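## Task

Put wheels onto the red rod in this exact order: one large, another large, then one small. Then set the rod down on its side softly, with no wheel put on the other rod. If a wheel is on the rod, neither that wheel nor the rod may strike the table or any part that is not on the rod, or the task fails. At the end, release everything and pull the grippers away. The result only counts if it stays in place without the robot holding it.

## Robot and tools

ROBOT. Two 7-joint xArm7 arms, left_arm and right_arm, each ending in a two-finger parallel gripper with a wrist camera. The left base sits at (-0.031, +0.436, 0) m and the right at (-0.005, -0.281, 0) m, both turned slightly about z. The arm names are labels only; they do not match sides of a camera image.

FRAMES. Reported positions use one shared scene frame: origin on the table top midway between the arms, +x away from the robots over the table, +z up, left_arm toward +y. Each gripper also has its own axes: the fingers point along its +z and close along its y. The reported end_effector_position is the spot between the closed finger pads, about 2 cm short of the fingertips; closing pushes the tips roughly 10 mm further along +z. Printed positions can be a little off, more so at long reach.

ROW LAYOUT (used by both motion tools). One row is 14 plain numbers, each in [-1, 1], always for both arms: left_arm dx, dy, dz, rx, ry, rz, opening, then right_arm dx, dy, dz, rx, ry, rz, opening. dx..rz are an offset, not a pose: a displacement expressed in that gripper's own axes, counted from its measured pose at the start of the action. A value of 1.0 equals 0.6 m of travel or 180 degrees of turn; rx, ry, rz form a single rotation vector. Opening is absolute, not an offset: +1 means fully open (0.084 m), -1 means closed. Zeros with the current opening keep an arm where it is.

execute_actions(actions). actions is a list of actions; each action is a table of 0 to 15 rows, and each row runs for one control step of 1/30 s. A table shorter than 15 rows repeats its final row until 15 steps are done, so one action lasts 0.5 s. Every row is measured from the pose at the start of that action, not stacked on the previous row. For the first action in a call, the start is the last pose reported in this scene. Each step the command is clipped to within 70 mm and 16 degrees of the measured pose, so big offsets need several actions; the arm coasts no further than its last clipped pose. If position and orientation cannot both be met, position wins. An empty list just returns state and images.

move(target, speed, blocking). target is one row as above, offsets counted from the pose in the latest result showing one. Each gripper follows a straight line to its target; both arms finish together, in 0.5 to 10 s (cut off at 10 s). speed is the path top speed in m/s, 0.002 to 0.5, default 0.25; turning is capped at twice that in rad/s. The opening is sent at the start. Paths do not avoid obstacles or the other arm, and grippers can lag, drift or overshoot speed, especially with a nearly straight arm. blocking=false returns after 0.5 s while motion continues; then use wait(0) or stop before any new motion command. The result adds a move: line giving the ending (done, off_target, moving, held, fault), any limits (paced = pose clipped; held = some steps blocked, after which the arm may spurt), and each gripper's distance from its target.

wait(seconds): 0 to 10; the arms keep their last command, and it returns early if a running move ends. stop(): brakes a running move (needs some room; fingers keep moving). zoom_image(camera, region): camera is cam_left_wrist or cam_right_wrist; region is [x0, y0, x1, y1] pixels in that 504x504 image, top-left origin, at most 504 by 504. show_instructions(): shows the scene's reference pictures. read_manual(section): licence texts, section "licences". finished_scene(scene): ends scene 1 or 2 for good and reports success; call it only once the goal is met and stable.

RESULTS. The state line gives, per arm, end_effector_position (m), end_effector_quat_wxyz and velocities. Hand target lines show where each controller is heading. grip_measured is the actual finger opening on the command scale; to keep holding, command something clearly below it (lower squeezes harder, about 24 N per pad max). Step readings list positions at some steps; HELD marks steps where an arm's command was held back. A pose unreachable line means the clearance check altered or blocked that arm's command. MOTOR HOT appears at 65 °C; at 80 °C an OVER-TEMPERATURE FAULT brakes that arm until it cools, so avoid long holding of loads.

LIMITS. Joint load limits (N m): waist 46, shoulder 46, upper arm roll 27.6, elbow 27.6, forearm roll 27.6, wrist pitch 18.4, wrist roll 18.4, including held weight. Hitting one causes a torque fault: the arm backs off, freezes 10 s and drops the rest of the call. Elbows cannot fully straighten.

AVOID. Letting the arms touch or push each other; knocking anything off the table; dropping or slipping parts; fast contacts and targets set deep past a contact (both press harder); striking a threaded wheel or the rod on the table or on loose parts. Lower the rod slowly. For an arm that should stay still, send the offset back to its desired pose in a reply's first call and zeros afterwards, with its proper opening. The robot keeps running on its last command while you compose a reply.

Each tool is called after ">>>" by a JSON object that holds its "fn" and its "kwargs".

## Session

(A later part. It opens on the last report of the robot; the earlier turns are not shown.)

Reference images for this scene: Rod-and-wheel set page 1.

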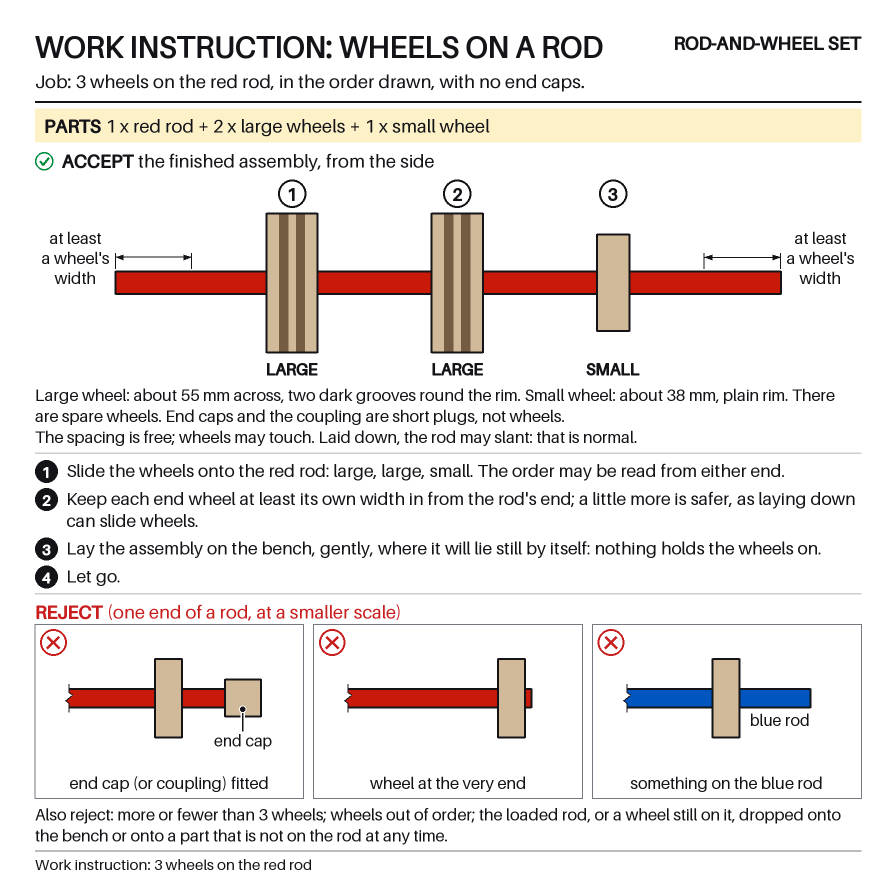

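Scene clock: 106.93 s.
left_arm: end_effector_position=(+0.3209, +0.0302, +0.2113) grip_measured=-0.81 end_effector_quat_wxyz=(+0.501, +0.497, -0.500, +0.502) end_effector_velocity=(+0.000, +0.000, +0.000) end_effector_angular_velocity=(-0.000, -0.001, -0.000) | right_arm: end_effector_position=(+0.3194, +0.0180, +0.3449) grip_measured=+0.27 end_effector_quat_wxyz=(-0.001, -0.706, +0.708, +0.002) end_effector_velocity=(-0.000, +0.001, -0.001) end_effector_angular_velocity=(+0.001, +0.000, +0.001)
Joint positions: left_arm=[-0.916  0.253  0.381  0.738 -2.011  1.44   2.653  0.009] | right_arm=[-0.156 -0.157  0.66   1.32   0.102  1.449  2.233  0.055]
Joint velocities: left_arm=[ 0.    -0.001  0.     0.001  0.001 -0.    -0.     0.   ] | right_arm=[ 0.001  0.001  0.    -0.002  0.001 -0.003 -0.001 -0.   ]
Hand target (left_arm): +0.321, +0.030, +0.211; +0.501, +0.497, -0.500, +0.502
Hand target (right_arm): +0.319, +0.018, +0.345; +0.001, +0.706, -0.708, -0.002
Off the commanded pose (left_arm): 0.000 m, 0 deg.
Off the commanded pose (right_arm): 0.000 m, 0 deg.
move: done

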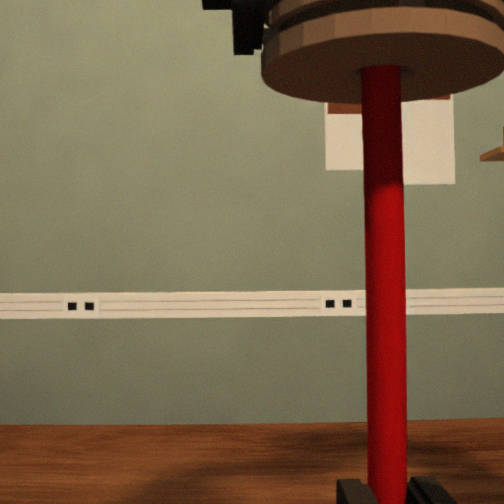

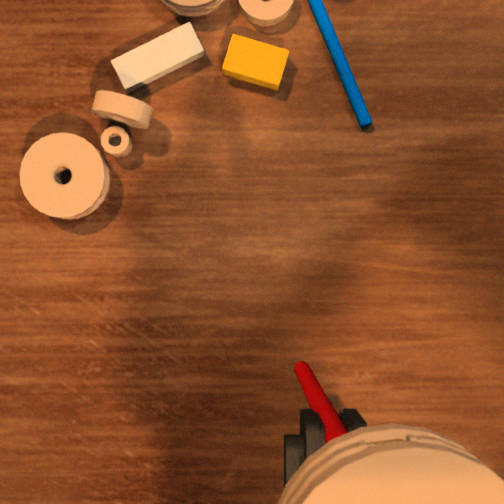

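>>> {"fn": "move", "kwargs": {"target": [0,0,0,0,0,0,-1,0.001,0,0.113,0,0,0,-0.2], "speed": 0.05}}

>>> {"fn": "move", "kwargs": {"target": [0,0,0,0,0,0,-1,0,0,0,0,0,0,0.6]}}

>>> {"fn": "move", "kwargs": {"target": [0,0,0,0,0,0,-1,0,0,-0.145,0,0,0,0.6]}}

>>> {"fn": "move", "kwargs": {"target": [0,0,0,0,0,0,-1,0.206,-0.13,0.02,0,0,0,0.6]}}

>>> {"fn": "move", "kwargs": {"target": [0,0,0,0,0,0,-1,0,-0.128,0.375,0,0,0.167,0.6]}}

Scene clock: 120.90 s.
left_arm: end_effector_position=(+0.3209, +0.0302, +0.2113) grip_measured=-0.81 end_effector_quat_wxyz=(+0.501, +0.497, -0.500, +0.502) end_effector_velocity=(-0.000, -0.000, -0.000) end_effector_angular_velocity=(+0.000, -0.001, -0.001) | right_arm: end_effector_position=(+0.3193, +0.0174, +0.2774) grip_measured=+0.27 end_effector_quat_wxyz=(-0.001, -0.706, +0.708, +0.002) end_effector_velocity=(+0.001, -0.000, -0.001) end_effector_angular_velocity=(+0.001, -0.001, -0.001)
Joint positions: left_arm=[-0.916  0.253  0.381  0.738 -2.011  1.44   2.653  0.009] | right_arm=[-0.15  -0.159  0.671  1.127  0.108  1.256  2.229  0.055]
Joint velocities: left_arm=[-0.001 -0.     0.    -0.001  0.    -0.     0.001 -0.   ] | right_arm=[-0.001  0.     0.    -0.002 -0.    -0.004  0.001 -0.   ]
Hand target (left_arm): +0.321, +0.030, +0.211; +0.501, +0.497, -0.500, +0.502
Hand target (right_arm): +0.319, +0.017, +0.277; +0.001, +0.706, -0.708, -0.002
Off the commanded pose (left_arm): 0.000 m, 0 deg.
Off the commanded pose (right_arm): 0.000 m, 0 deg.
move: done

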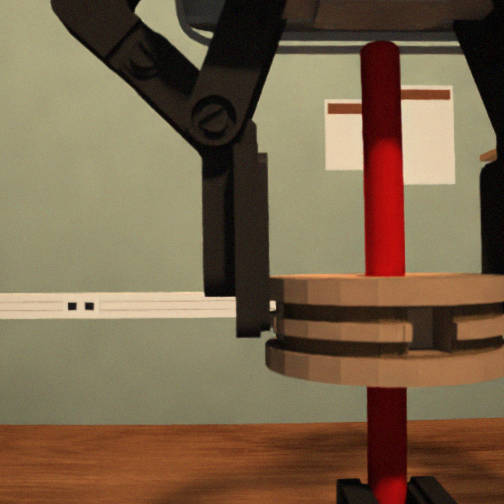

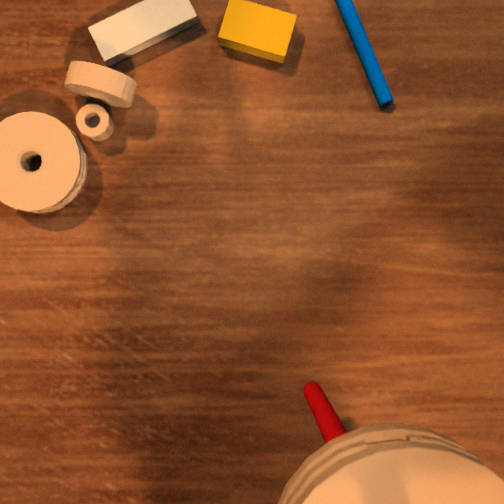

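Scene clock: 121.40 s.
left_arm: end_effector_position=(+0.3209, +0.0302, +0.2113) grip_measured=-0.81 end_effector_quat_wxyz=(+0.501, +0.497, -0.500, +0.502) end_effector_velocity=(-0.001, -0.000, -0.000) end_effector_angular_velocity=(+0.000, +0.000, -0.001) | right_arm: end_effector_position=(+0.3193, +0.0174, +0.2774) grip_measured=+0.59 end_effector_quat_wxyz=(-0.001, -0.706, +0.708, +0.002) end_effector_velocity=(-0.000, +0.000, -0.000) end_effector_angular_velocity=(-0.000, +0.001, +0.000)
Joint positions: left_arm=[-0.916  0.253  0.381  0.738 -2.011  1.44   2.653  0.009] | right_arm=[-0.15  -0.159  0.671  1.127  0.108  1.256  2.229  0.069]
Joint velocities: left_arm=[-0.001  0.    -0.    -0.001  0.     0.     0.001 -0.   ] | right_arm=[ 0.     0.001  0.    -0.    -0.     0.    -0.     0.   ]
Hand target (left_arm): +0.321, +0.030, +0.211; +0.501, +0.497, -0.500, +0.502
Hand target (right_arm): +0.319, +0.017, +0.277; +0.001, +0.706, -0.708, -0.002
Off the commanded pose (left_arm): 0.000 m, 0 deg.
Off the commanded pose (right_arm): 0.000 m, 0 deg.
move: done

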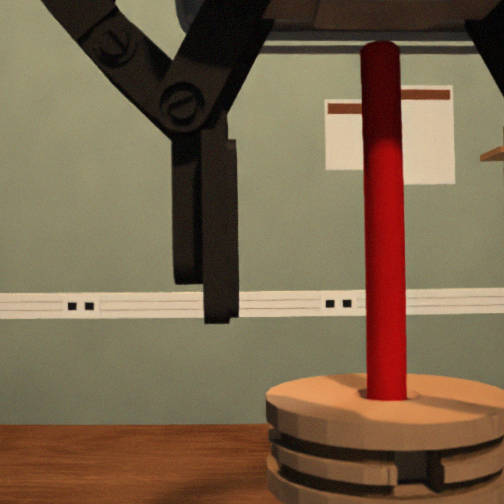

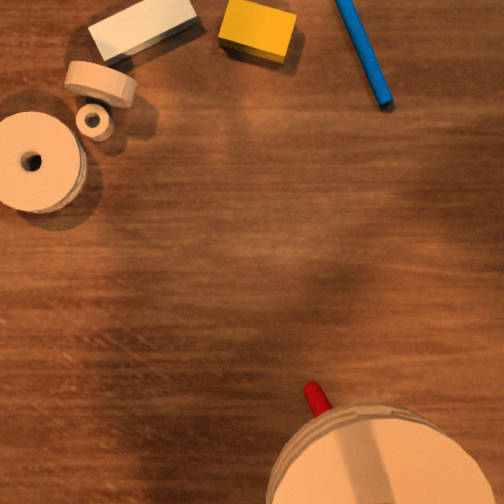

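Scene clock: 122.23 s.
left_arm: end_effector_position=(+0.3209, +0.0302, +0.2113) grip_measured=-0.81 end_effector_quat_wxyz=(+0.501, +0.497, -0.500, +0.502) end_effector_velocity=(-0.000, -0.000, -0.001) end_effector_angular_velocity=(+0.001, +0.001, -0.000) | right_arm: end_effector_position=(+0.3193, +0.0173, +0.3636) grip_measured=+0.59 end_effector_quat_wxyz=(-0.002, -0.706, +0.708, +0.003) end_effector_velocity=(-0.000, +0.001, +0.005) end_effector_angular_velocity=(-0.000, -0.002, +0.002)
Joint positions: left_arm=[-0.916  0.253  0.381  0.738 -2.011  1.44   2.653  0.009] | right_arm=[-0.158 -0.149  0.659  1.381  0.096  1.503  2.237  0.069]
Joint velocities: left_arm=[-0.     0.001  0.    -0.001 -0.     0.     0.     0.   ] | right_arm=[ 0.001  0.005  0.003  0.017 -0.004  0.011  0.004  0.   ]
Hand target (left_arm): +0.321, +0.030, +0.211; +0.501, +0.497, -0.500, +0.502
Hand target (right_arm): +0.319, +0.017, +0.364; +0.001, +0.706, -0.708, -0.002
Off the commanded pose (left_arm): 0.000 m, 0 deg.
Off the commanded pose (right_arm): 0.001 m, 0 deg.
move: done

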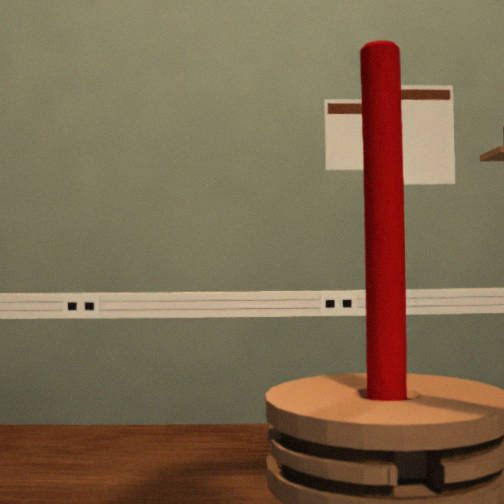

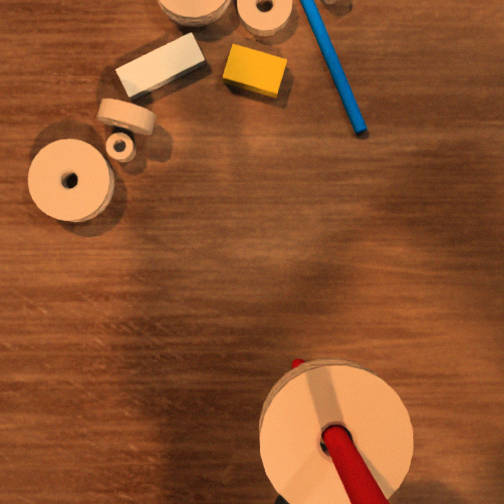

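Scene clock: 123.27 s.
left_arm: end_effector_position=(+0.3209, +0.0302, +0.2113) grip_measured=-0.81 end_effector_quat_wxyz=(+0.501, +0.497, -0.500, +0.502) end_effector_velocity=(+0.001, +0.000, +0.000) end_effector_angular_velocity=(-0.001, -0.001, +0.001) | right_arm: end_effector_position=(+0.3967, -0.1053, +0.3517) grip_measured=+0.59 end_effector_quat_wxyz=(-0.001, -0.707, +0.707, +0.002) end_effector_velocity=(+0.003, -0.005, -0.001) end_effector_angular_velocity=(+0.002, +0.002, -0.008)
Joint positions: left_arm=[-0.916  0.253  0.381  0.738 -2.011  1.44   2.653  0.009] | right_arm=[-0.282 -0.146  0.474  1.332  0.07   1.466  1.925  0.069]
Joint velocities: left_arm=[ 0.001 -0.     0.     0.001  0.     0.     0.    -0.   ] | right_arm=[-0.006  0.004 -0.006  0.001 -0.    -0.    -0.005 -0.   ]
Hand target (left_arm): +0.321, +0.030, +0.211; +0.501, +0.497, -0.500, +0.502
Hand target (right_arm): +0.397, -0.106, +0.351; +0.001, +0.706, -0.708, -0.002
Off the commanded pose (left_arm): 0.000 m, 0 deg.
Off the commanded pose (right_arm): 0.001 m, 0 deg.
move: done

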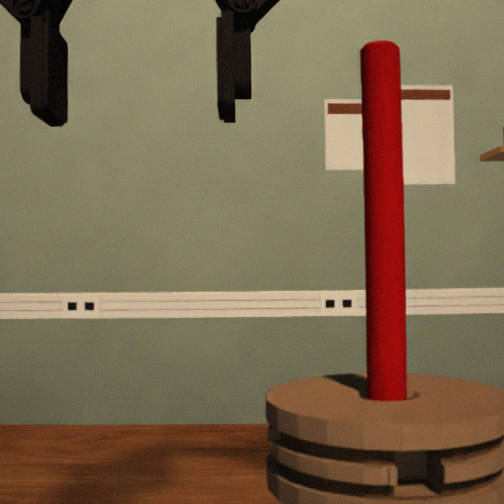

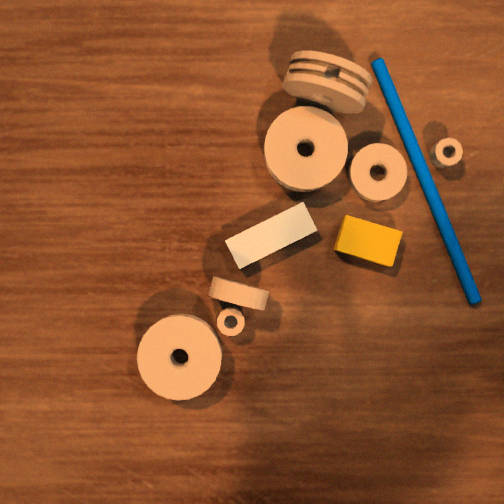

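Scene clock: 124.87 s.
left_arm: end_effector_position=(+0.3209, +0.0302, +0.2113) grip_measured=-0.81 end_effector_quat_wxyz=(+0.501, +0.497, -0.500, +0.502) end_effector_velocity=(-0.000, +0.001, -0.001) end_effector_angular_velocity=(+0.002, +0.002, -0.000) | right_arm: end_effector_position=(+0.4733, -0.1058, +0.1271) grip_measured=+0.59 end_effector_quat_wxyz=(-0.001, -0.499, +0.867, +0.002) end_effector_velocity=(-0.002, -0.003, -0.005) end_effector_angular_velocity=(-0.004, +0.009, -0.004)
Joint positions: left_arm=[-0.916  0.253  0.381  0.738 -2.011  1.44   2.653  0.009] | right_arm=[-0.264  0.271  0.467  1.121 -0.152  0.886  2.557  0.069]
Joint velocities: left_arm=[ 0.     0.     0.    -0.002  0.001 -0.    -0.     0.   ] | right_arm=[-0.     0.006 -0.003 -0.003 -0.004  0.001  0.003 -0.   ]
Hand target (left_arm): +0.321, +0.030, +0.211; +0.501, +0.497, -0.500, +0.502
Hand target (right_arm): +0.473, -0.106, +0.127; -0.002, -0.499, +0.867, +0.002
Off the commanded pose (left_arm): 0.000 m, 0 deg.
Off the commanded pose (right_arm): 0.001 m, 0 deg.
move: done

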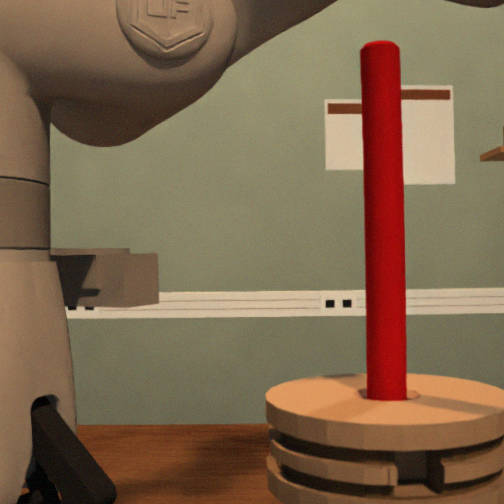

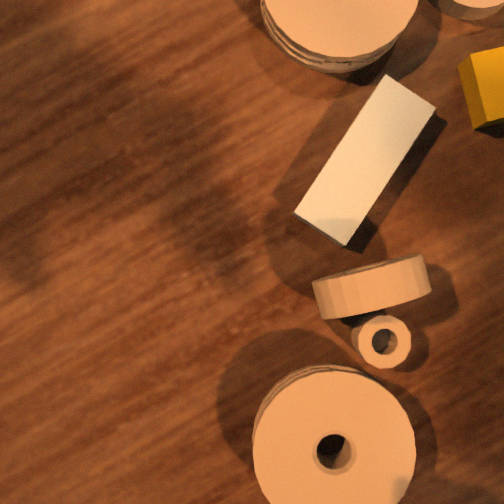

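>>> {"fn": "move", "kwargs": {"target": [0,0,0,0,0,0,-1,-0.003,-0.0055,0.168,0,0,0,0.6], "speed": 0.08}}

>>> {"fn": "move", "kwargs": {"target": [0,0,0,0,0,0,-1,0,0,0,0,0,0,-0.2]}}

>>> {"fn": "move", "kwargs": {"target": [0,0,0,0,0,0,-1,0,0.1,-0.57,0,0,-0.167,-0.2]}}

Scene clock: 144.97 s.
left_arm: end_effector_position=(+0.3209, +0.0302, +0.2113) grip_measured=-0.81 end_effector_quat_wxyz=(+0.501, +0.497, -0.500, +0.502) end_effector_velocity=(-0.000, +0.000, +0.000) end_effector_angular_velocity=(-0.000, -0.001, -0.000) | right_arm: end_effector_position=(+0.4773, -0.1060, +0.0268) grip_measured=+0.59 end_effector_quat_wxyz=(-0.001, -0.498, +0.867, +0.001) end_effector_velocity=(-0.000, -0.001, -0.001) end_effector_angular_velocity=(-0.002, +0.001, -0.002)
Joint positions: left_arm=[-0.916  0.253  0.381  0.738 -2.011  1.44   2.653  0.009] | right_arm=[-0.214  0.48   0.398  1.082 -0.293  0.657  2.65   0.069]
Joint velocities: left_arm=[ 0.     0.    -0.     0.     0.     0.     0.001 -0.   ] | right_arm=[ 0.001  0.002 -0.003 -0.001 -0.002 -0.001  0.002 -0.   ]
Hand target (left_arm): +0.321, +0.030, +0.211; +0.501, +0.497, -0.500, +0.502
Hand target (right_arm): +0.477, -0.106, +0.026; -0.001, -0.498, +0.867, +0.002
Off the commanded pose (left_arm): 0.000 m, 0 deg.
Off the commanded pose (right_arm): 0.001 m, 0 deg.
move: done

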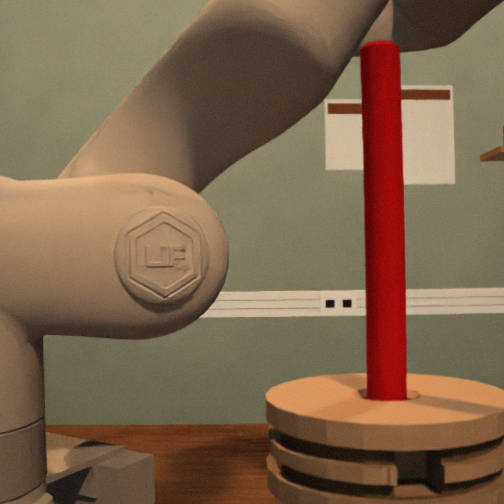

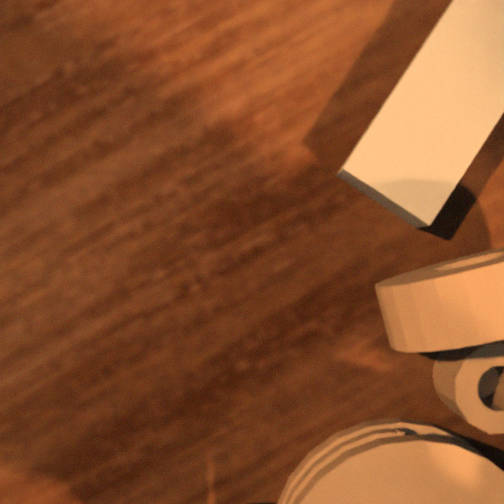

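Scene clock: 145.47 s.
left_arm: end_effector_position=(+0.3209, +0.0302, +0.2113) grip_measured=-0.81 end_effector_quat_wxyz=(+0.501, +0.497, -0.500, +0.502) end_effector_velocity=(+0.000, -0.000, -0.000) end_effector_angular_velocity=(+0.001, -0.001, +0.000) | right_arm: end_effector_position=(+0.4773, -0.1060, +0.0268) grip_measured=+0.27 end_effector_quat_wxyz=(-0.001, -0.498, +0.867, +0.001) end_effector_velocity=(+0.000, +0.000, -0.000) end_effector_angular_velocity=(+0.000, +0.000, -0.000)
Joint positions: left_arm=[-0.916  0.253  0.381  0.738 -2.011  1.44   2.653  0.009] | right_arm=[-0.214  0.48   0.398  1.082 -0.293  0.657  2.65   0.056]
Joint velocities: left_arm=[-0.     0.001  0.     0.001  0.    -0.001  0.001 -0.   ] | right_arm=[-0.001  0.001  0.001  0.001 -0.    -0.    -0.     0.   ]
Hand target (left_arm): +0.321, +0.030, +0.211; +0.501, +0.497, -0.500, +0.502
Hand target (right_arm): +0.477, -0.106, +0.027; -0.001, -0.498, +0.867, +0.001
Off the commanded pose (left_arm): 0.000 m, 0 deg.
Off the commanded pose (right_arm): 0.000 m, 0 deg.
move: done

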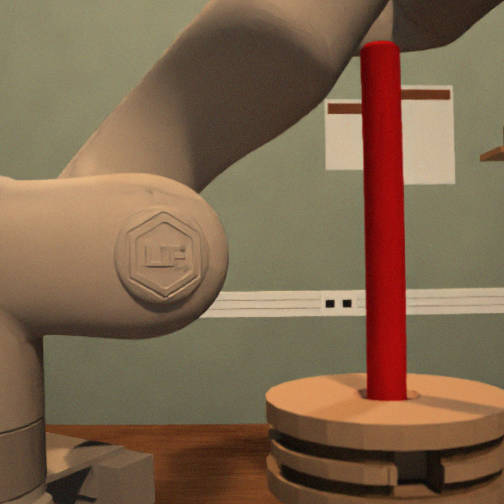

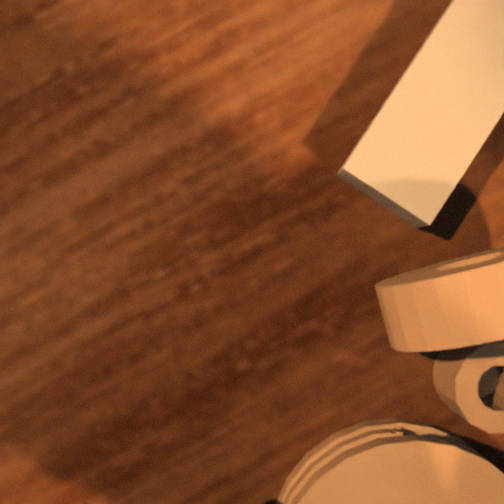

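Scene clock: 147.33 s.
left_arm: end_effector_position=(+0.3209, +0.0302, +0.2113) grip_measured=-0.81 end_effector_quat_wxyz=(+0.501, +0.497, -0.500, +0.502) end_effector_velocity=(+0.000, +0.000, +0.000) end_effector_angular_velocity=(-0.000, -0.002, +0.000) | right_arm: end_effector_position=(+0.4251, -0.0757, +0.3678) grip_measured=+0.27 end_effector_quat_wxyz=(-0.001, -0.707, +0.707, +0.002) end_effector_velocity=(-0.000, +0.003, +0.008) end_effector_angular_velocity=(+0.001, -0.012, +0.008)
Joint positions: left_arm=[-0.916  0.253  0.381  0.738 -2.011  1.44   2.653  0.009] | right_arm=[-0.274  0.013  0.549  1.531 -0.003  1.524  2.02   0.056]
Joint velocities: left_arm=[ 0.001  0.     0.     0.001  0.001 -0.     0.     0.   ] | right_arm=[ 0.004 -0.002  0.004  0.02  -0.003  0.01   0.     0.   ]
Hand target (left_arm): +0.321, +0.030, +0.211; +0.501, +0.497, -0.500, +0.502
Hand target (right_arm): +0.425, -0.075, +0.369; +0.000, +0.707, -0.707, -0.002
Off the commanded pose (left_arm): 0.000 m, 0 deg.
Off the commanded pose (right_arm): 0.002 m, 0 deg.
move: done

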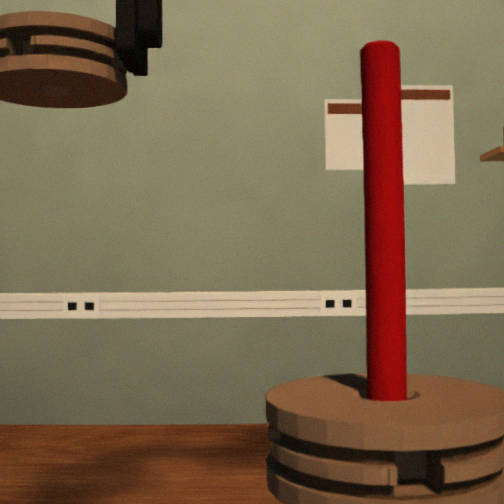

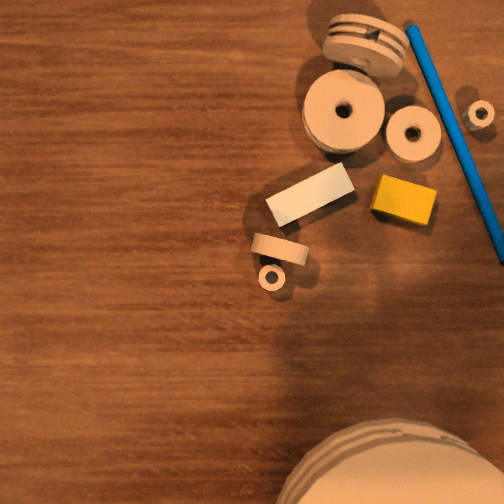

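>>> {"fn": "execute_actions", "kwargs": {"actions": []}}

>>> {"fn": "move", "kwargs": {"target": [0,0,0,0,0,0,-1,-0.158,0.176,0,0,0,0,-0.2], "speed": 0.15}}

Scene clock: 180.93 s.
left_arm: end_effector_position=(+0.3209, +0.0302, +0.2113) grip_measured=-0.81 end_effector_quat_wxyz=(+0.501, +0.497, -0.500, +0.502) end_effector_velocity=(-0.000, +0.000, -0.000) end_effector_angular_velocity=(+0.000, -0.000, -0.000) | right_arm: end_effector_position=(+0.4252, -0.0753, +0.3689) grip_measured=+0.27 end_effector_quat_wxyz=(-0.000, -0.707, +0.707, +0.002) end_effector_velocity=(-0.000, +0.000, -0.000) end_effector_angular_velocity=(-0.000, +0.000, +0.000)
Joint positions: left_arm=[-0.916  0.253  0.381  0.738 -2.011  1.44   2.653  0.009] | right_arm=[-0.274  0.012  0.55   1.534 -0.003  1.524  2.02   0.056]
Joint velocities: left_arm=[ 0. -0.  0. -0.  0.  0.  0.  0.] | right_arm=[-0.     0.     0.001  0.     0.     0.     0.    -0.   ]
Hand target (left_arm): +0.321, +0.030, +0.211; +0.501, +0.497, -0.500, +0.502
Hand target (right_arm): +0.425, -0.075, +0.369; +0.000, +0.707, -0.707, -0.002
Off the commanded pose (left_arm): 0.000 m, 0 deg.
Off the commanded pose (right_arm): 0.002 m, 0 deg.

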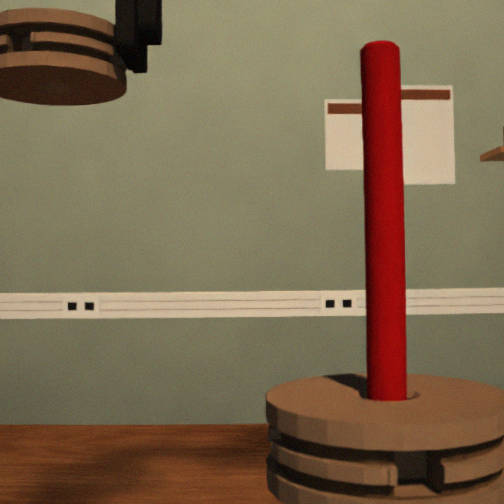

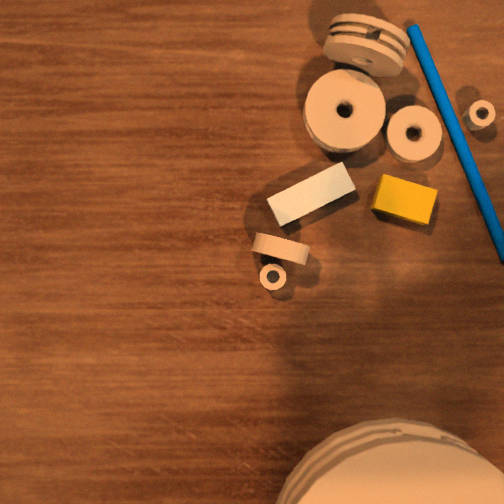

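Scene clock: 182.27 s.
left_arm: end_effector_position=(+0.3209, +0.0302, +0.2113) grip_measured=-0.81 end_effector_quat_wxyz=(+0.501, +0.497, -0.500, +0.502) end_effector_velocity=(-0.000, +0.000, -0.000) end_effector_angular_velocity=(+0.001, -0.000, +0.000) | right_arm: end_effector_position=(+0.3201, +0.0188, +0.3687) grip_measured=+0.27 end_effector_quat_wxyz=(-0.001, -0.707, +0.707, +0.002) end_effector_velocity=(-0.001, +0.001, -0.001) end_effector_angular_velocity=(-0.000, +0.002, -0.004)
Joint positions: left_arm=[-0.916  0.253  0.381  0.738 -2.011  1.44   2.653  0.009] | right_arm=[-0.164 -0.142  0.669  1.401  0.092  1.515  2.24   0.056]
Joint velocities: left_arm=[ 0.     0.     0.    -0.001  0.    -0.     0.001 -0.   ] | right_arm=[ 0.001  0.001  0.001 -0.001  0.001  0.     0.006  0.   ]
Hand target (left_arm): +0.321, +0.030, +0.211; +0.501, +0.497, -0.500, +0.502
Hand target (right_arm): +0.319, +0.019, +0.369; +0.001, +0.707, -0.707, -0.002
Off the commanded pose (left_arm): 0.000 m, 0 deg.
Off the commanded pose (right_arm): 0.001 m, 0 deg.
move: done

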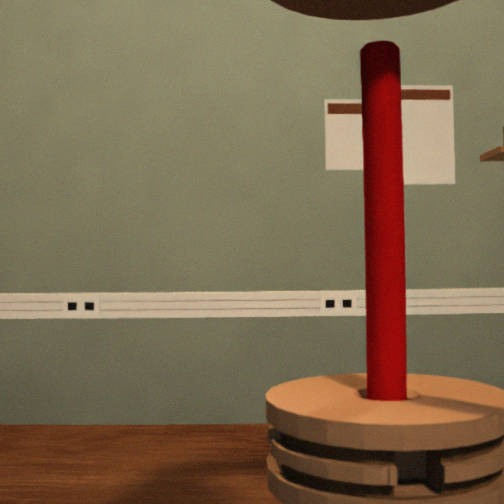

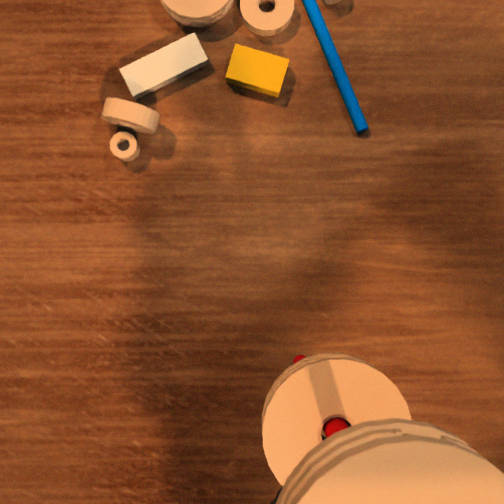

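>>> {"fn": "move", "kwargs": {"target": [0,0,0,0,0,0,-1,-0.0003,0.0012,0.021,0,0,0,-0.2], "speed": 0.03}}

>>> {"fn": "zoom_image", "kwargs": {"camera": "cam_left_wrist", "region": [254,0,504,120]}}

Scene clock: 190.77 s.
left_arm: end_effector_position=(+0.3209, +0.0302, +0.2113) grip_measured=-0.81 end_effector_quat_wxyz=(+0.501, +0.497, -0.500, +0.502) end_effector_velocity=(-0.000, +0.000, -0.001) end_effector_angular_velocity=(+0.001, +0.003, -0.000) | right_arm: end_effector_position=(+0.3194, +0.0190, +0.3562) grip_measured=+0.27 end_effector_quat_wxyz=(-0.001, -0.707, +0.707, +0.002) end_effector_velocity=(-0.000, +0.001, -0.000) end_effector_angular_velocity=(+0.000, -0.003, +0.002)
Joint positions: left_arm=[-0.916  0.253  0.381  0.738 -2.011  1.44   2.653  0.009] | right_arm=[-0.163 -0.152  0.668  1.358  0.098  1.48   2.237  0.056]
Joint velocities: left_arm=[ 0.     0.001 -0.    -0.001  0.001 -0.    -0.001 -0.   ] | right_arm=[ 0.001 -0.001  0.001 -0.002 -0.001 -0.004 -0.    -0.   ]
Hand target (left_arm): +0.321, +0.030, +0.211; +0.501, +0.497, -0.500, +0.502
Hand target (right_arm): +0.319, +0.019, +0.356; +0.001, +0.707, -0.707, -0.002
Off the commanded pose (left_arm): 0.000 m, 0 deg.
Off the commanded pose (right_arm): 0.000 m, 0 deg.
move: done

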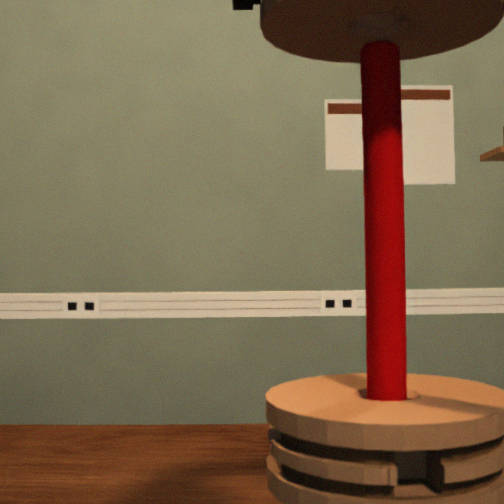

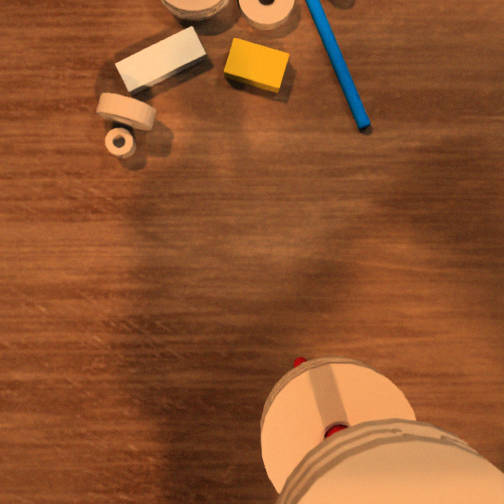

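Region (254, 0, 504, 120) of cam_left_wrist's 504x504 image, scaled by 2.016, with more detail than that image has; it fills the top 242 rows of this view, and the rest is white.

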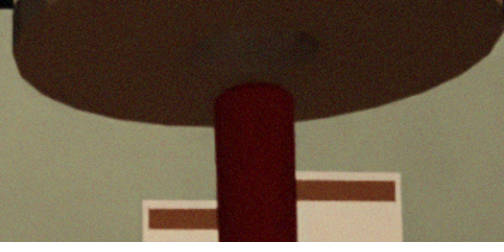

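>>> {"fn": "move", "kwargs": {"target": [0,0,0,0,0,0,-1,0,0,0.018,0,0,0,-0.2], "speed": 0.01}}

Scene clock: 197.50 s.
left_arm: end_effector_position=(+0.3209, +0.0302, +0.2113) grip_measured=-0.81 end_effector_quat_wxyz=(+0.501, +0.497, -0.500, +0.502) end_effector_velocity=(+0.000, -0.000, +0.000) end_effector_angular_velocity=(-0.000, -0.001, +0.000) | right_arm: end_effector_position=(+0.3193, +0.0189, +0.3454) grip_measured=+0.27 end_effector_quat_wxyz=(-0.001, -0.707, +0.707, +0.002) end_effector_velocity=(+0.001, -0.000, +0.000) end_effector_angular_velocity=(+0.001, -0.004, -0.001)
Joint positions: left_arm=[-0.916  0.253  0.381  0.738 -2.011  1.44   2.653  0.009] | right_arm=[-0.162 -0.157  0.668  1.323  0.101  1.449  2.234  0.056]
Joint velocities: left_arm=[ 0.     0.    -0.     0.001 -0.    -0.     0.    -0.   ] | right_arm=[-0.    -0.002 -0.001 -0.002  0.    -0.003 -0.     0.   ]
Hand target (left_arm): +0.321, +0.030, +0.211; +0.501, +0.497, -0.500, +0.502
Hand target (right_arm): +0.319, +0.019, +0.345; +0.001, +0.707, -0.707, -0.002
Off the commanded pose (left_arm): 0.000 m, 0 deg.
Off the commanded pose (right_arm): 0.000 m, 0 deg.
move: done

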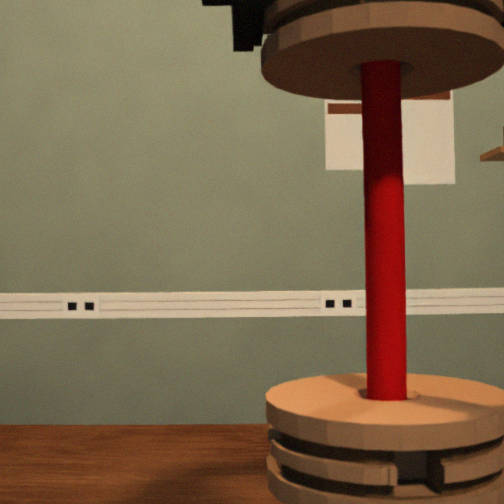

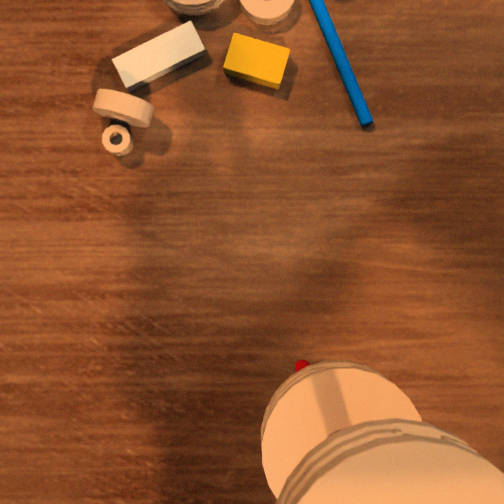

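>>> {"fn": "move", "kwargs": {"target": [0,0,0,0,0,0,-1,0,0,0.112,0,0,0,-0.2], "speed": 0.05}}

>>> {"fn": "move", "kwargs": {"target": [0,0,0,0,0,0,-1,0,0,0,0,0,0,0.6]}}

>>> {"fn": "move", "kwargs": {"target": [0,0,0,0,0,0,-1,0,0,-0.143,0,0,0,0.6], "speed": 0.12}}

>>> {"fn": "move", "kwargs": {"target": [0,0,0,0,0,0,-1,0.22,0,0,0,0,0,0.3]}}

>>> {"fn": "move", "kwargs": {"target": [0,0,0,0,0,0,-1,0.205,-0.028,0.37,0,0,0.42,0.1]}}

Scene clock: 216.50 s.
left_arm: end_effector_position=(+0.3209, +0.0302, +0.2113) grip_measured=-0.81 end_effector_quat_wxyz=(+0.501, +0.497, -0.500, +0.502) end_effector_velocity=(-0.001, -0.000, -0.001) end_effector_angular_velocity=(+0.001, +0.002, -0.002) | right_arm: end_effector_position=(+0.3194, +0.0189, +0.2785) grip_measured=+0.27 end_effector_quat_wxyz=(-0.001, -0.707, +0.708, +0.002) end_effector_velocity=(+0.000, +0.000, -0.001) end_effector_angular_velocity=(+0.001, -0.001, +0.000)
Joint positions: left_arm=[-0.916  0.253  0.381  0.738 -2.011  1.44   2.653  0.009] | right_arm=[-0.156 -0.157  0.679  1.132  0.107  1.258  2.231  0.056]
Joint velocities: left_arm=[-0.001  0.    -0.    -0.002  0.001  0.    -0.    -0.   ] | right_arm=[ 0.001  0.001 -0.    -0.003 -0.    -0.004  0.     0.   ]
Hand target (left_arm): +0.321, +0.030, +0.211; +0.501, +0.497, -0.500, +0.502
Hand target (right_arm): +0.319, +0.019, +0.278; +0.001, +0.707, -0.708, -0.002
Off the commanded pose (left_arm): 0.000 m, 0 deg.
Off the commanded pose (right_arm): 0.000 m, 0 deg.
move: done

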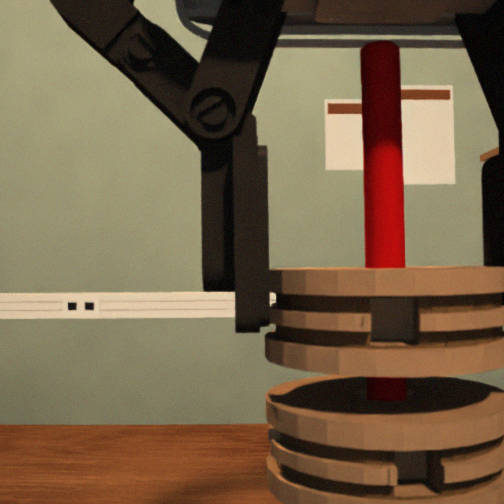

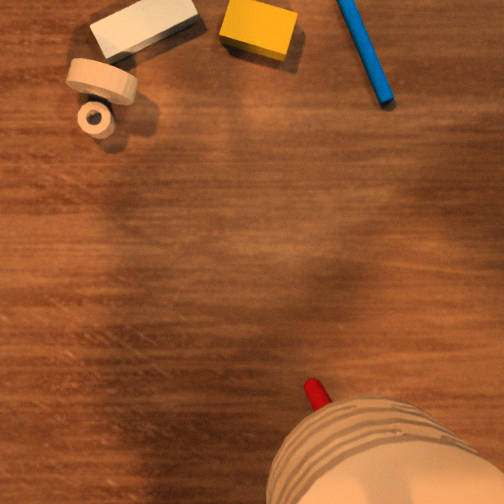

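Scene clock: 217.00 s.
left_arm: end_effector_position=(+0.3209, +0.0303, +0.2113) grip_measured=-0.81 end_effector_quat_wxyz=(+0.501, +0.497, -0.500, +0.502) end_effector_velocity=(+0.000, -0.000, +0.000) end_effector_angular_velocity=(+0.000, +0.000, +0.000) | right_arm: end_effector_position=(+0.3194, +0.0189, +0.2785) grip_measured=+0.59 end_effector_quat_wxyz=(-0.001, -0.707, +0.708, +0.002) end_effector_velocity=(+0.000, -0.000, -0.000) end_effector_angular_velocity=(-0.000, +0.000, -0.000)
Joint positions: left_arm=[-0.916  0.253  0.381  0.738 -2.011  1.44   2.653  0.009] | right_arm=[-0.156 -0.157  0.679  1.132  0.107  1.258  2.231  0.069]
Joint velocities: left_arm=[ 0.     0.001 -0.     0.001 -0.    -0.    -0.001  0.   ] | right_arm=[ 0.    -0.001 -0.001 -0.     0.     0.    -0.001  0.   ]
Hand target (left_arm): +0.321, +0.030, +0.211; +0.501, +0.497, -0.500, +0.502
Hand target (right_arm): +0.319, +0.019, +0.279; +0.001, +0.707, -0.708, -0.002
Off the commanded pose (left_arm): 0.000 m, 0 deg.
Off the commanded pose (right_arm): 0.000 m, 0 deg.
move: done

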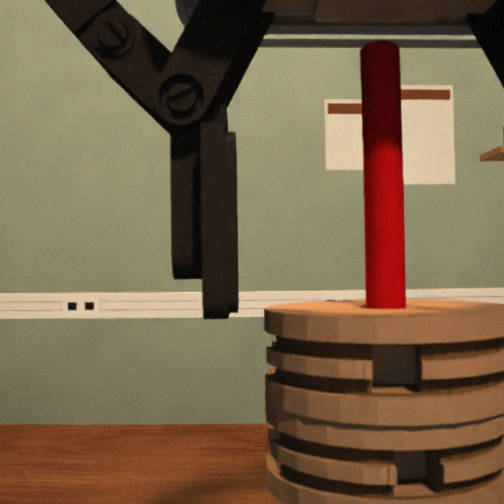

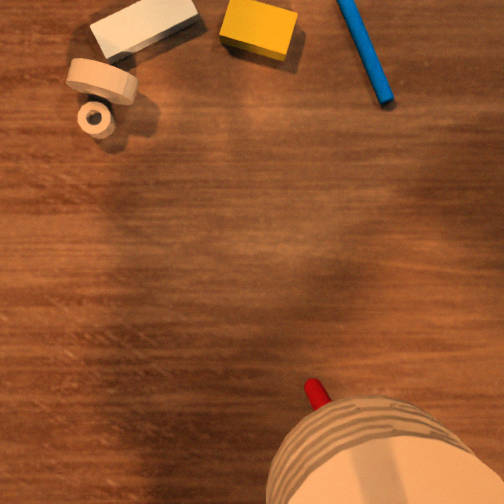

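Scene clock: 218.10 s.
left_arm: end_effector_position=(+0.3209, +0.0303, +0.2113) grip_measured=-0.81 end_effector_quat_wxyz=(+0.501, +0.497, -0.500, +0.502) end_effector_velocity=(+0.000, -0.001, +0.001) end_effector_angular_velocity=(-0.001, -0.001, -0.001) | right_arm: end_effector_position=(+0.3193, +0.0189, +0.3638) grip_measured=+0.59 end_effector_quat_wxyz=(-0.001, -0.707, +0.707, +0.002) end_effector_velocity=(-0.000, +0.001, +0.003) end_effector_angular_velocity=(+0.001, -0.001, +0.001)
Joint positions: left_arm=[-0.916  0.253  0.381  0.738 -2.011  1.44   2.653  0.009] | right_arm=[-0.163 -0.147  0.668  1.383  0.095  1.502  2.239  0.069]
Joint velocities: left_arm=[-0.001 -0.    -0.     0.001 -0.     0.    -0.     0.   ] | right_arm=[ 0.     0.002  0.002  0.01  -0.001  0.006  0.002 -0.   ]
Hand target (left_arm): +0.321, +0.030, +0.211; +0.501, +0.497, -0.500, +0.502
Hand target (right_arm): +0.319, +0.019, +0.364; +0.001, +0.707, -0.707, -0.002
Off the commanded pose (left_arm): 0.000 m, 0 deg.
Off the commanded pose (right_arm): 0.001 m, 0 deg.
move: done

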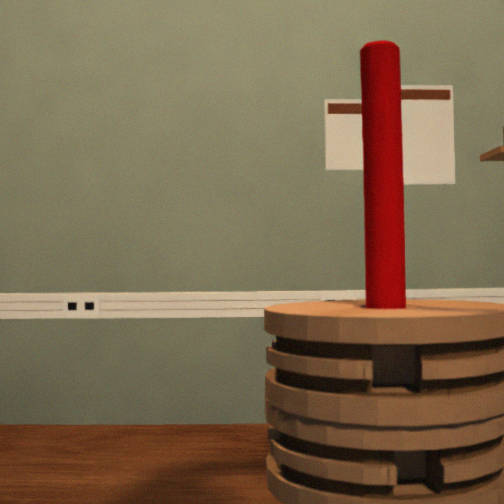

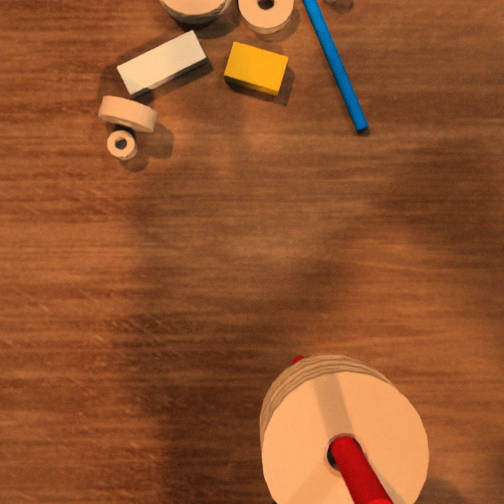

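Scene clock: 219.10 s.
left_arm: end_effector_position=(+0.3209, +0.0303, +0.2113) grip_measured=-0.81 end_effector_quat_wxyz=(+0.501, +0.497, -0.500, +0.502) end_effector_velocity=(+0.000, -0.000, +0.000) end_effector_angular_velocity=(-0.001, -0.001, -0.000) | right_arm: end_effector_position=(+0.3193, -0.1123, +0.3638) grip_measured=+0.29 end_effector_quat_wxyz=(-0.001, -0.707, +0.707, +0.002) end_effector_velocity=(+0.001, -0.004, +0.000) end_effector_angular_velocity=(+0.003, -0.001, -0.006)
Joint positions: left_arm=[-0.916  0.253  0.381  0.738 -2.011  1.44   2.653  0.009] | right_arm=[-0.242 -0.412  0.421  1.145  0.167  1.528  1.885  0.056]
Joint velocities: left_arm=[-0.001  0.     0.     0.001 -0.001  0.    -0.     0.   ] | right_arm=[-0.003 -0.004 -0.008 -0.005  0.001 -0.001 -0.006  0.   ]
Hand target (left_arm): +0.321, +0.030, +0.211; +0.501, +0.497, -0.500, +0.502
Hand target (right_arm): +0.319, -0.113, +0.364; +0.001, +0.707, -0.707, -0.002
Off the commanded pose (left_arm): 0.000 m, 0 deg.
Off the commanded pose (right_arm): 0.001 m, 0 deg.
move: done

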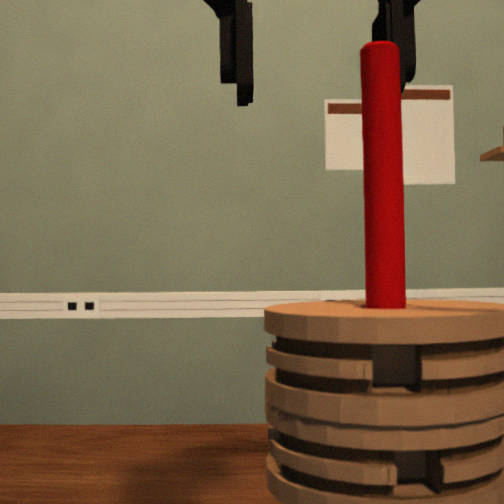

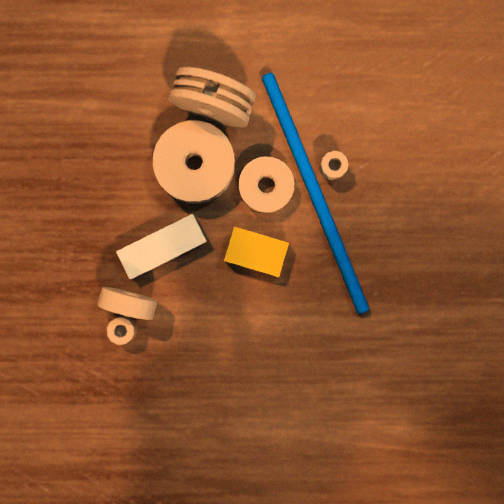

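Scene clock: 222.20 s.
left_arm: end_effector_position=(+0.3209, +0.0303, +0.2113) grip_measured=-0.81 end_effector_quat_wxyz=(+0.501, +0.497, -0.500, +0.502) end_effector_velocity=(-0.000, -0.000, -0.000) end_effector_angular_velocity=(-0.000, +0.000, -0.000) | right_arm: end_effector_position=(+0.3363, -0.2357, +0.1422) grip_measured=+0.09 end_effector_quat_wxyz=(-0.001, -0.125, +0.992, +0.001) end_effector_velocity=(-0.000, -0.001, -0.001) end_effector_angular_velocity=(-0.002, +0.001, -0.006)
Joint positions: left_arm=[-0.916  0.253  0.381  0.738 -2.011  1.44   2.653  0.009] | right_arm=[-0.563 -0.355  0.517  0.543  0.229  0.87   2.843  0.048]
Joint velocities: left_arm=[-0.001  0.     0.    -0.    -0.001  0.    -0.    -0.   ] | right_arm=[-0.003  0.002  0.001 -0.002 -0.002 -0.004  0.005  0.   ]
Hand target (left_arm): +0.321, +0.030, +0.211; +0.501, +0.497, -0.500, +0.502
Hand target (right_arm): +0.336, -0.236, +0.142; -0.001, -0.125, +0.992, +0.001
Off the commanded pose (left_arm): 0.000 m, 0 deg.
Off the commanded pose (right_arm): 0.001 m, 0 deg.
move: done

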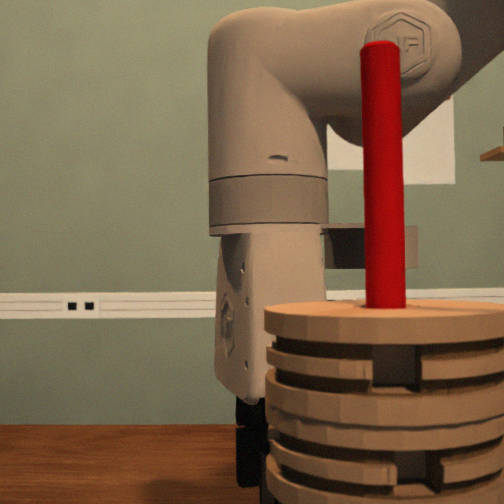

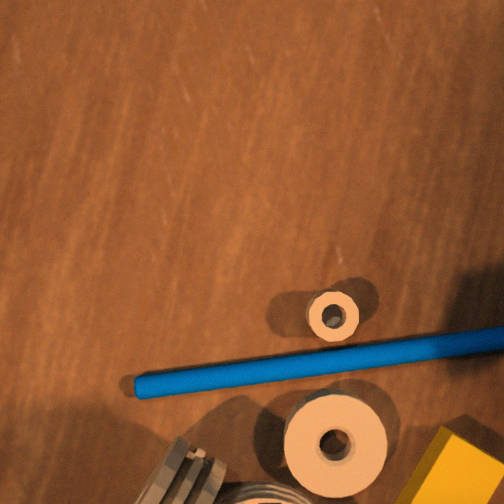

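>>> {"fn": "move", "kwargs": {"target": [0,0,0,0,0,0,-1,-0.005,-0.002,0.0687,0,0,0.1,0.03]}}

Scene clock: 231.73 s.
left_arm: end_effector_position=(+0.3209, +0.0303, +0.2113) grip_measured=-0.81 end_effector_quat_wxyz=(+0.501, +0.497, -0.500, +0.502) end_effector_velocity=(+0.000, -0.000, +0.001) end_effector_angular_velocity=(-0.001, -0.002, +0.000) | right_arm: end_effector_position=(+0.3396, -0.2362, +0.1012) grip_measured=+0.02 end_effector_quat_wxyz=(-0.001, +0.032, +0.999, +0.001) end_effector_velocity=(-0.000, -0.000, -0.001) end_effector_angular_velocity=(-0.003, +0.001, -0.005)
Joint positions: left_arm=[-0.916  0.253  0.381  0.738 -2.011  1.44   2.653  0.009] | right_arm=[-0.627 -0.245  0.597  0.5    0.212  0.716  3.175  0.045]
Joint velocities: left_arm=[-0.    -0.     0.     0.001 -0.    -0.     0.001 -0.   ] | right_arm=[-0.002  0.003  0.003 -0.001 -0.004 -0.003  0.009 -0.   ]
Hand target (left_arm): +0.321, +0.030, +0.211; +0.501, +0.497, -0.500, +0.502
Hand target (right_arm): +0.339, -0.236, +0.101; -0.001, +0.032, +0.999, +0.001
Off the commanded pose (left_arm): 0.000 m, 0 deg.
Off the commanded pose (right_arm): 0.000 m, 0 deg.
move: done

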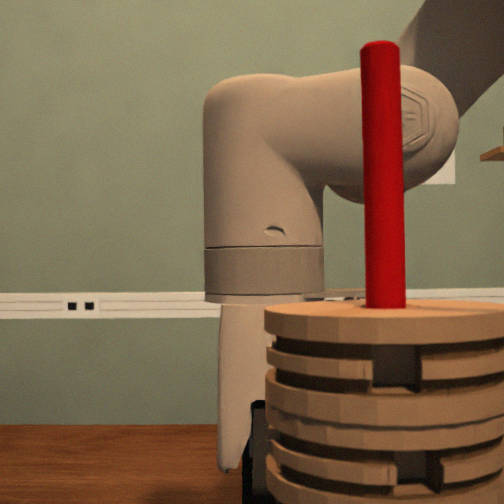

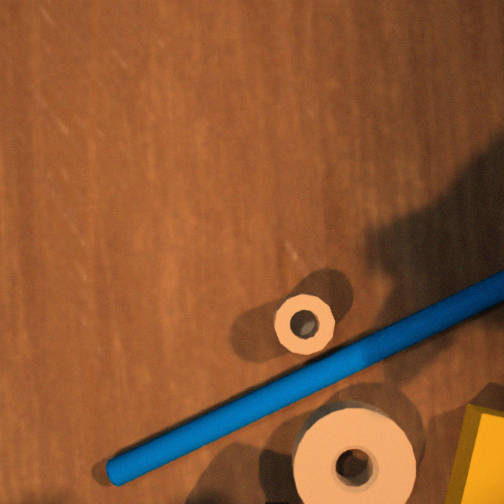

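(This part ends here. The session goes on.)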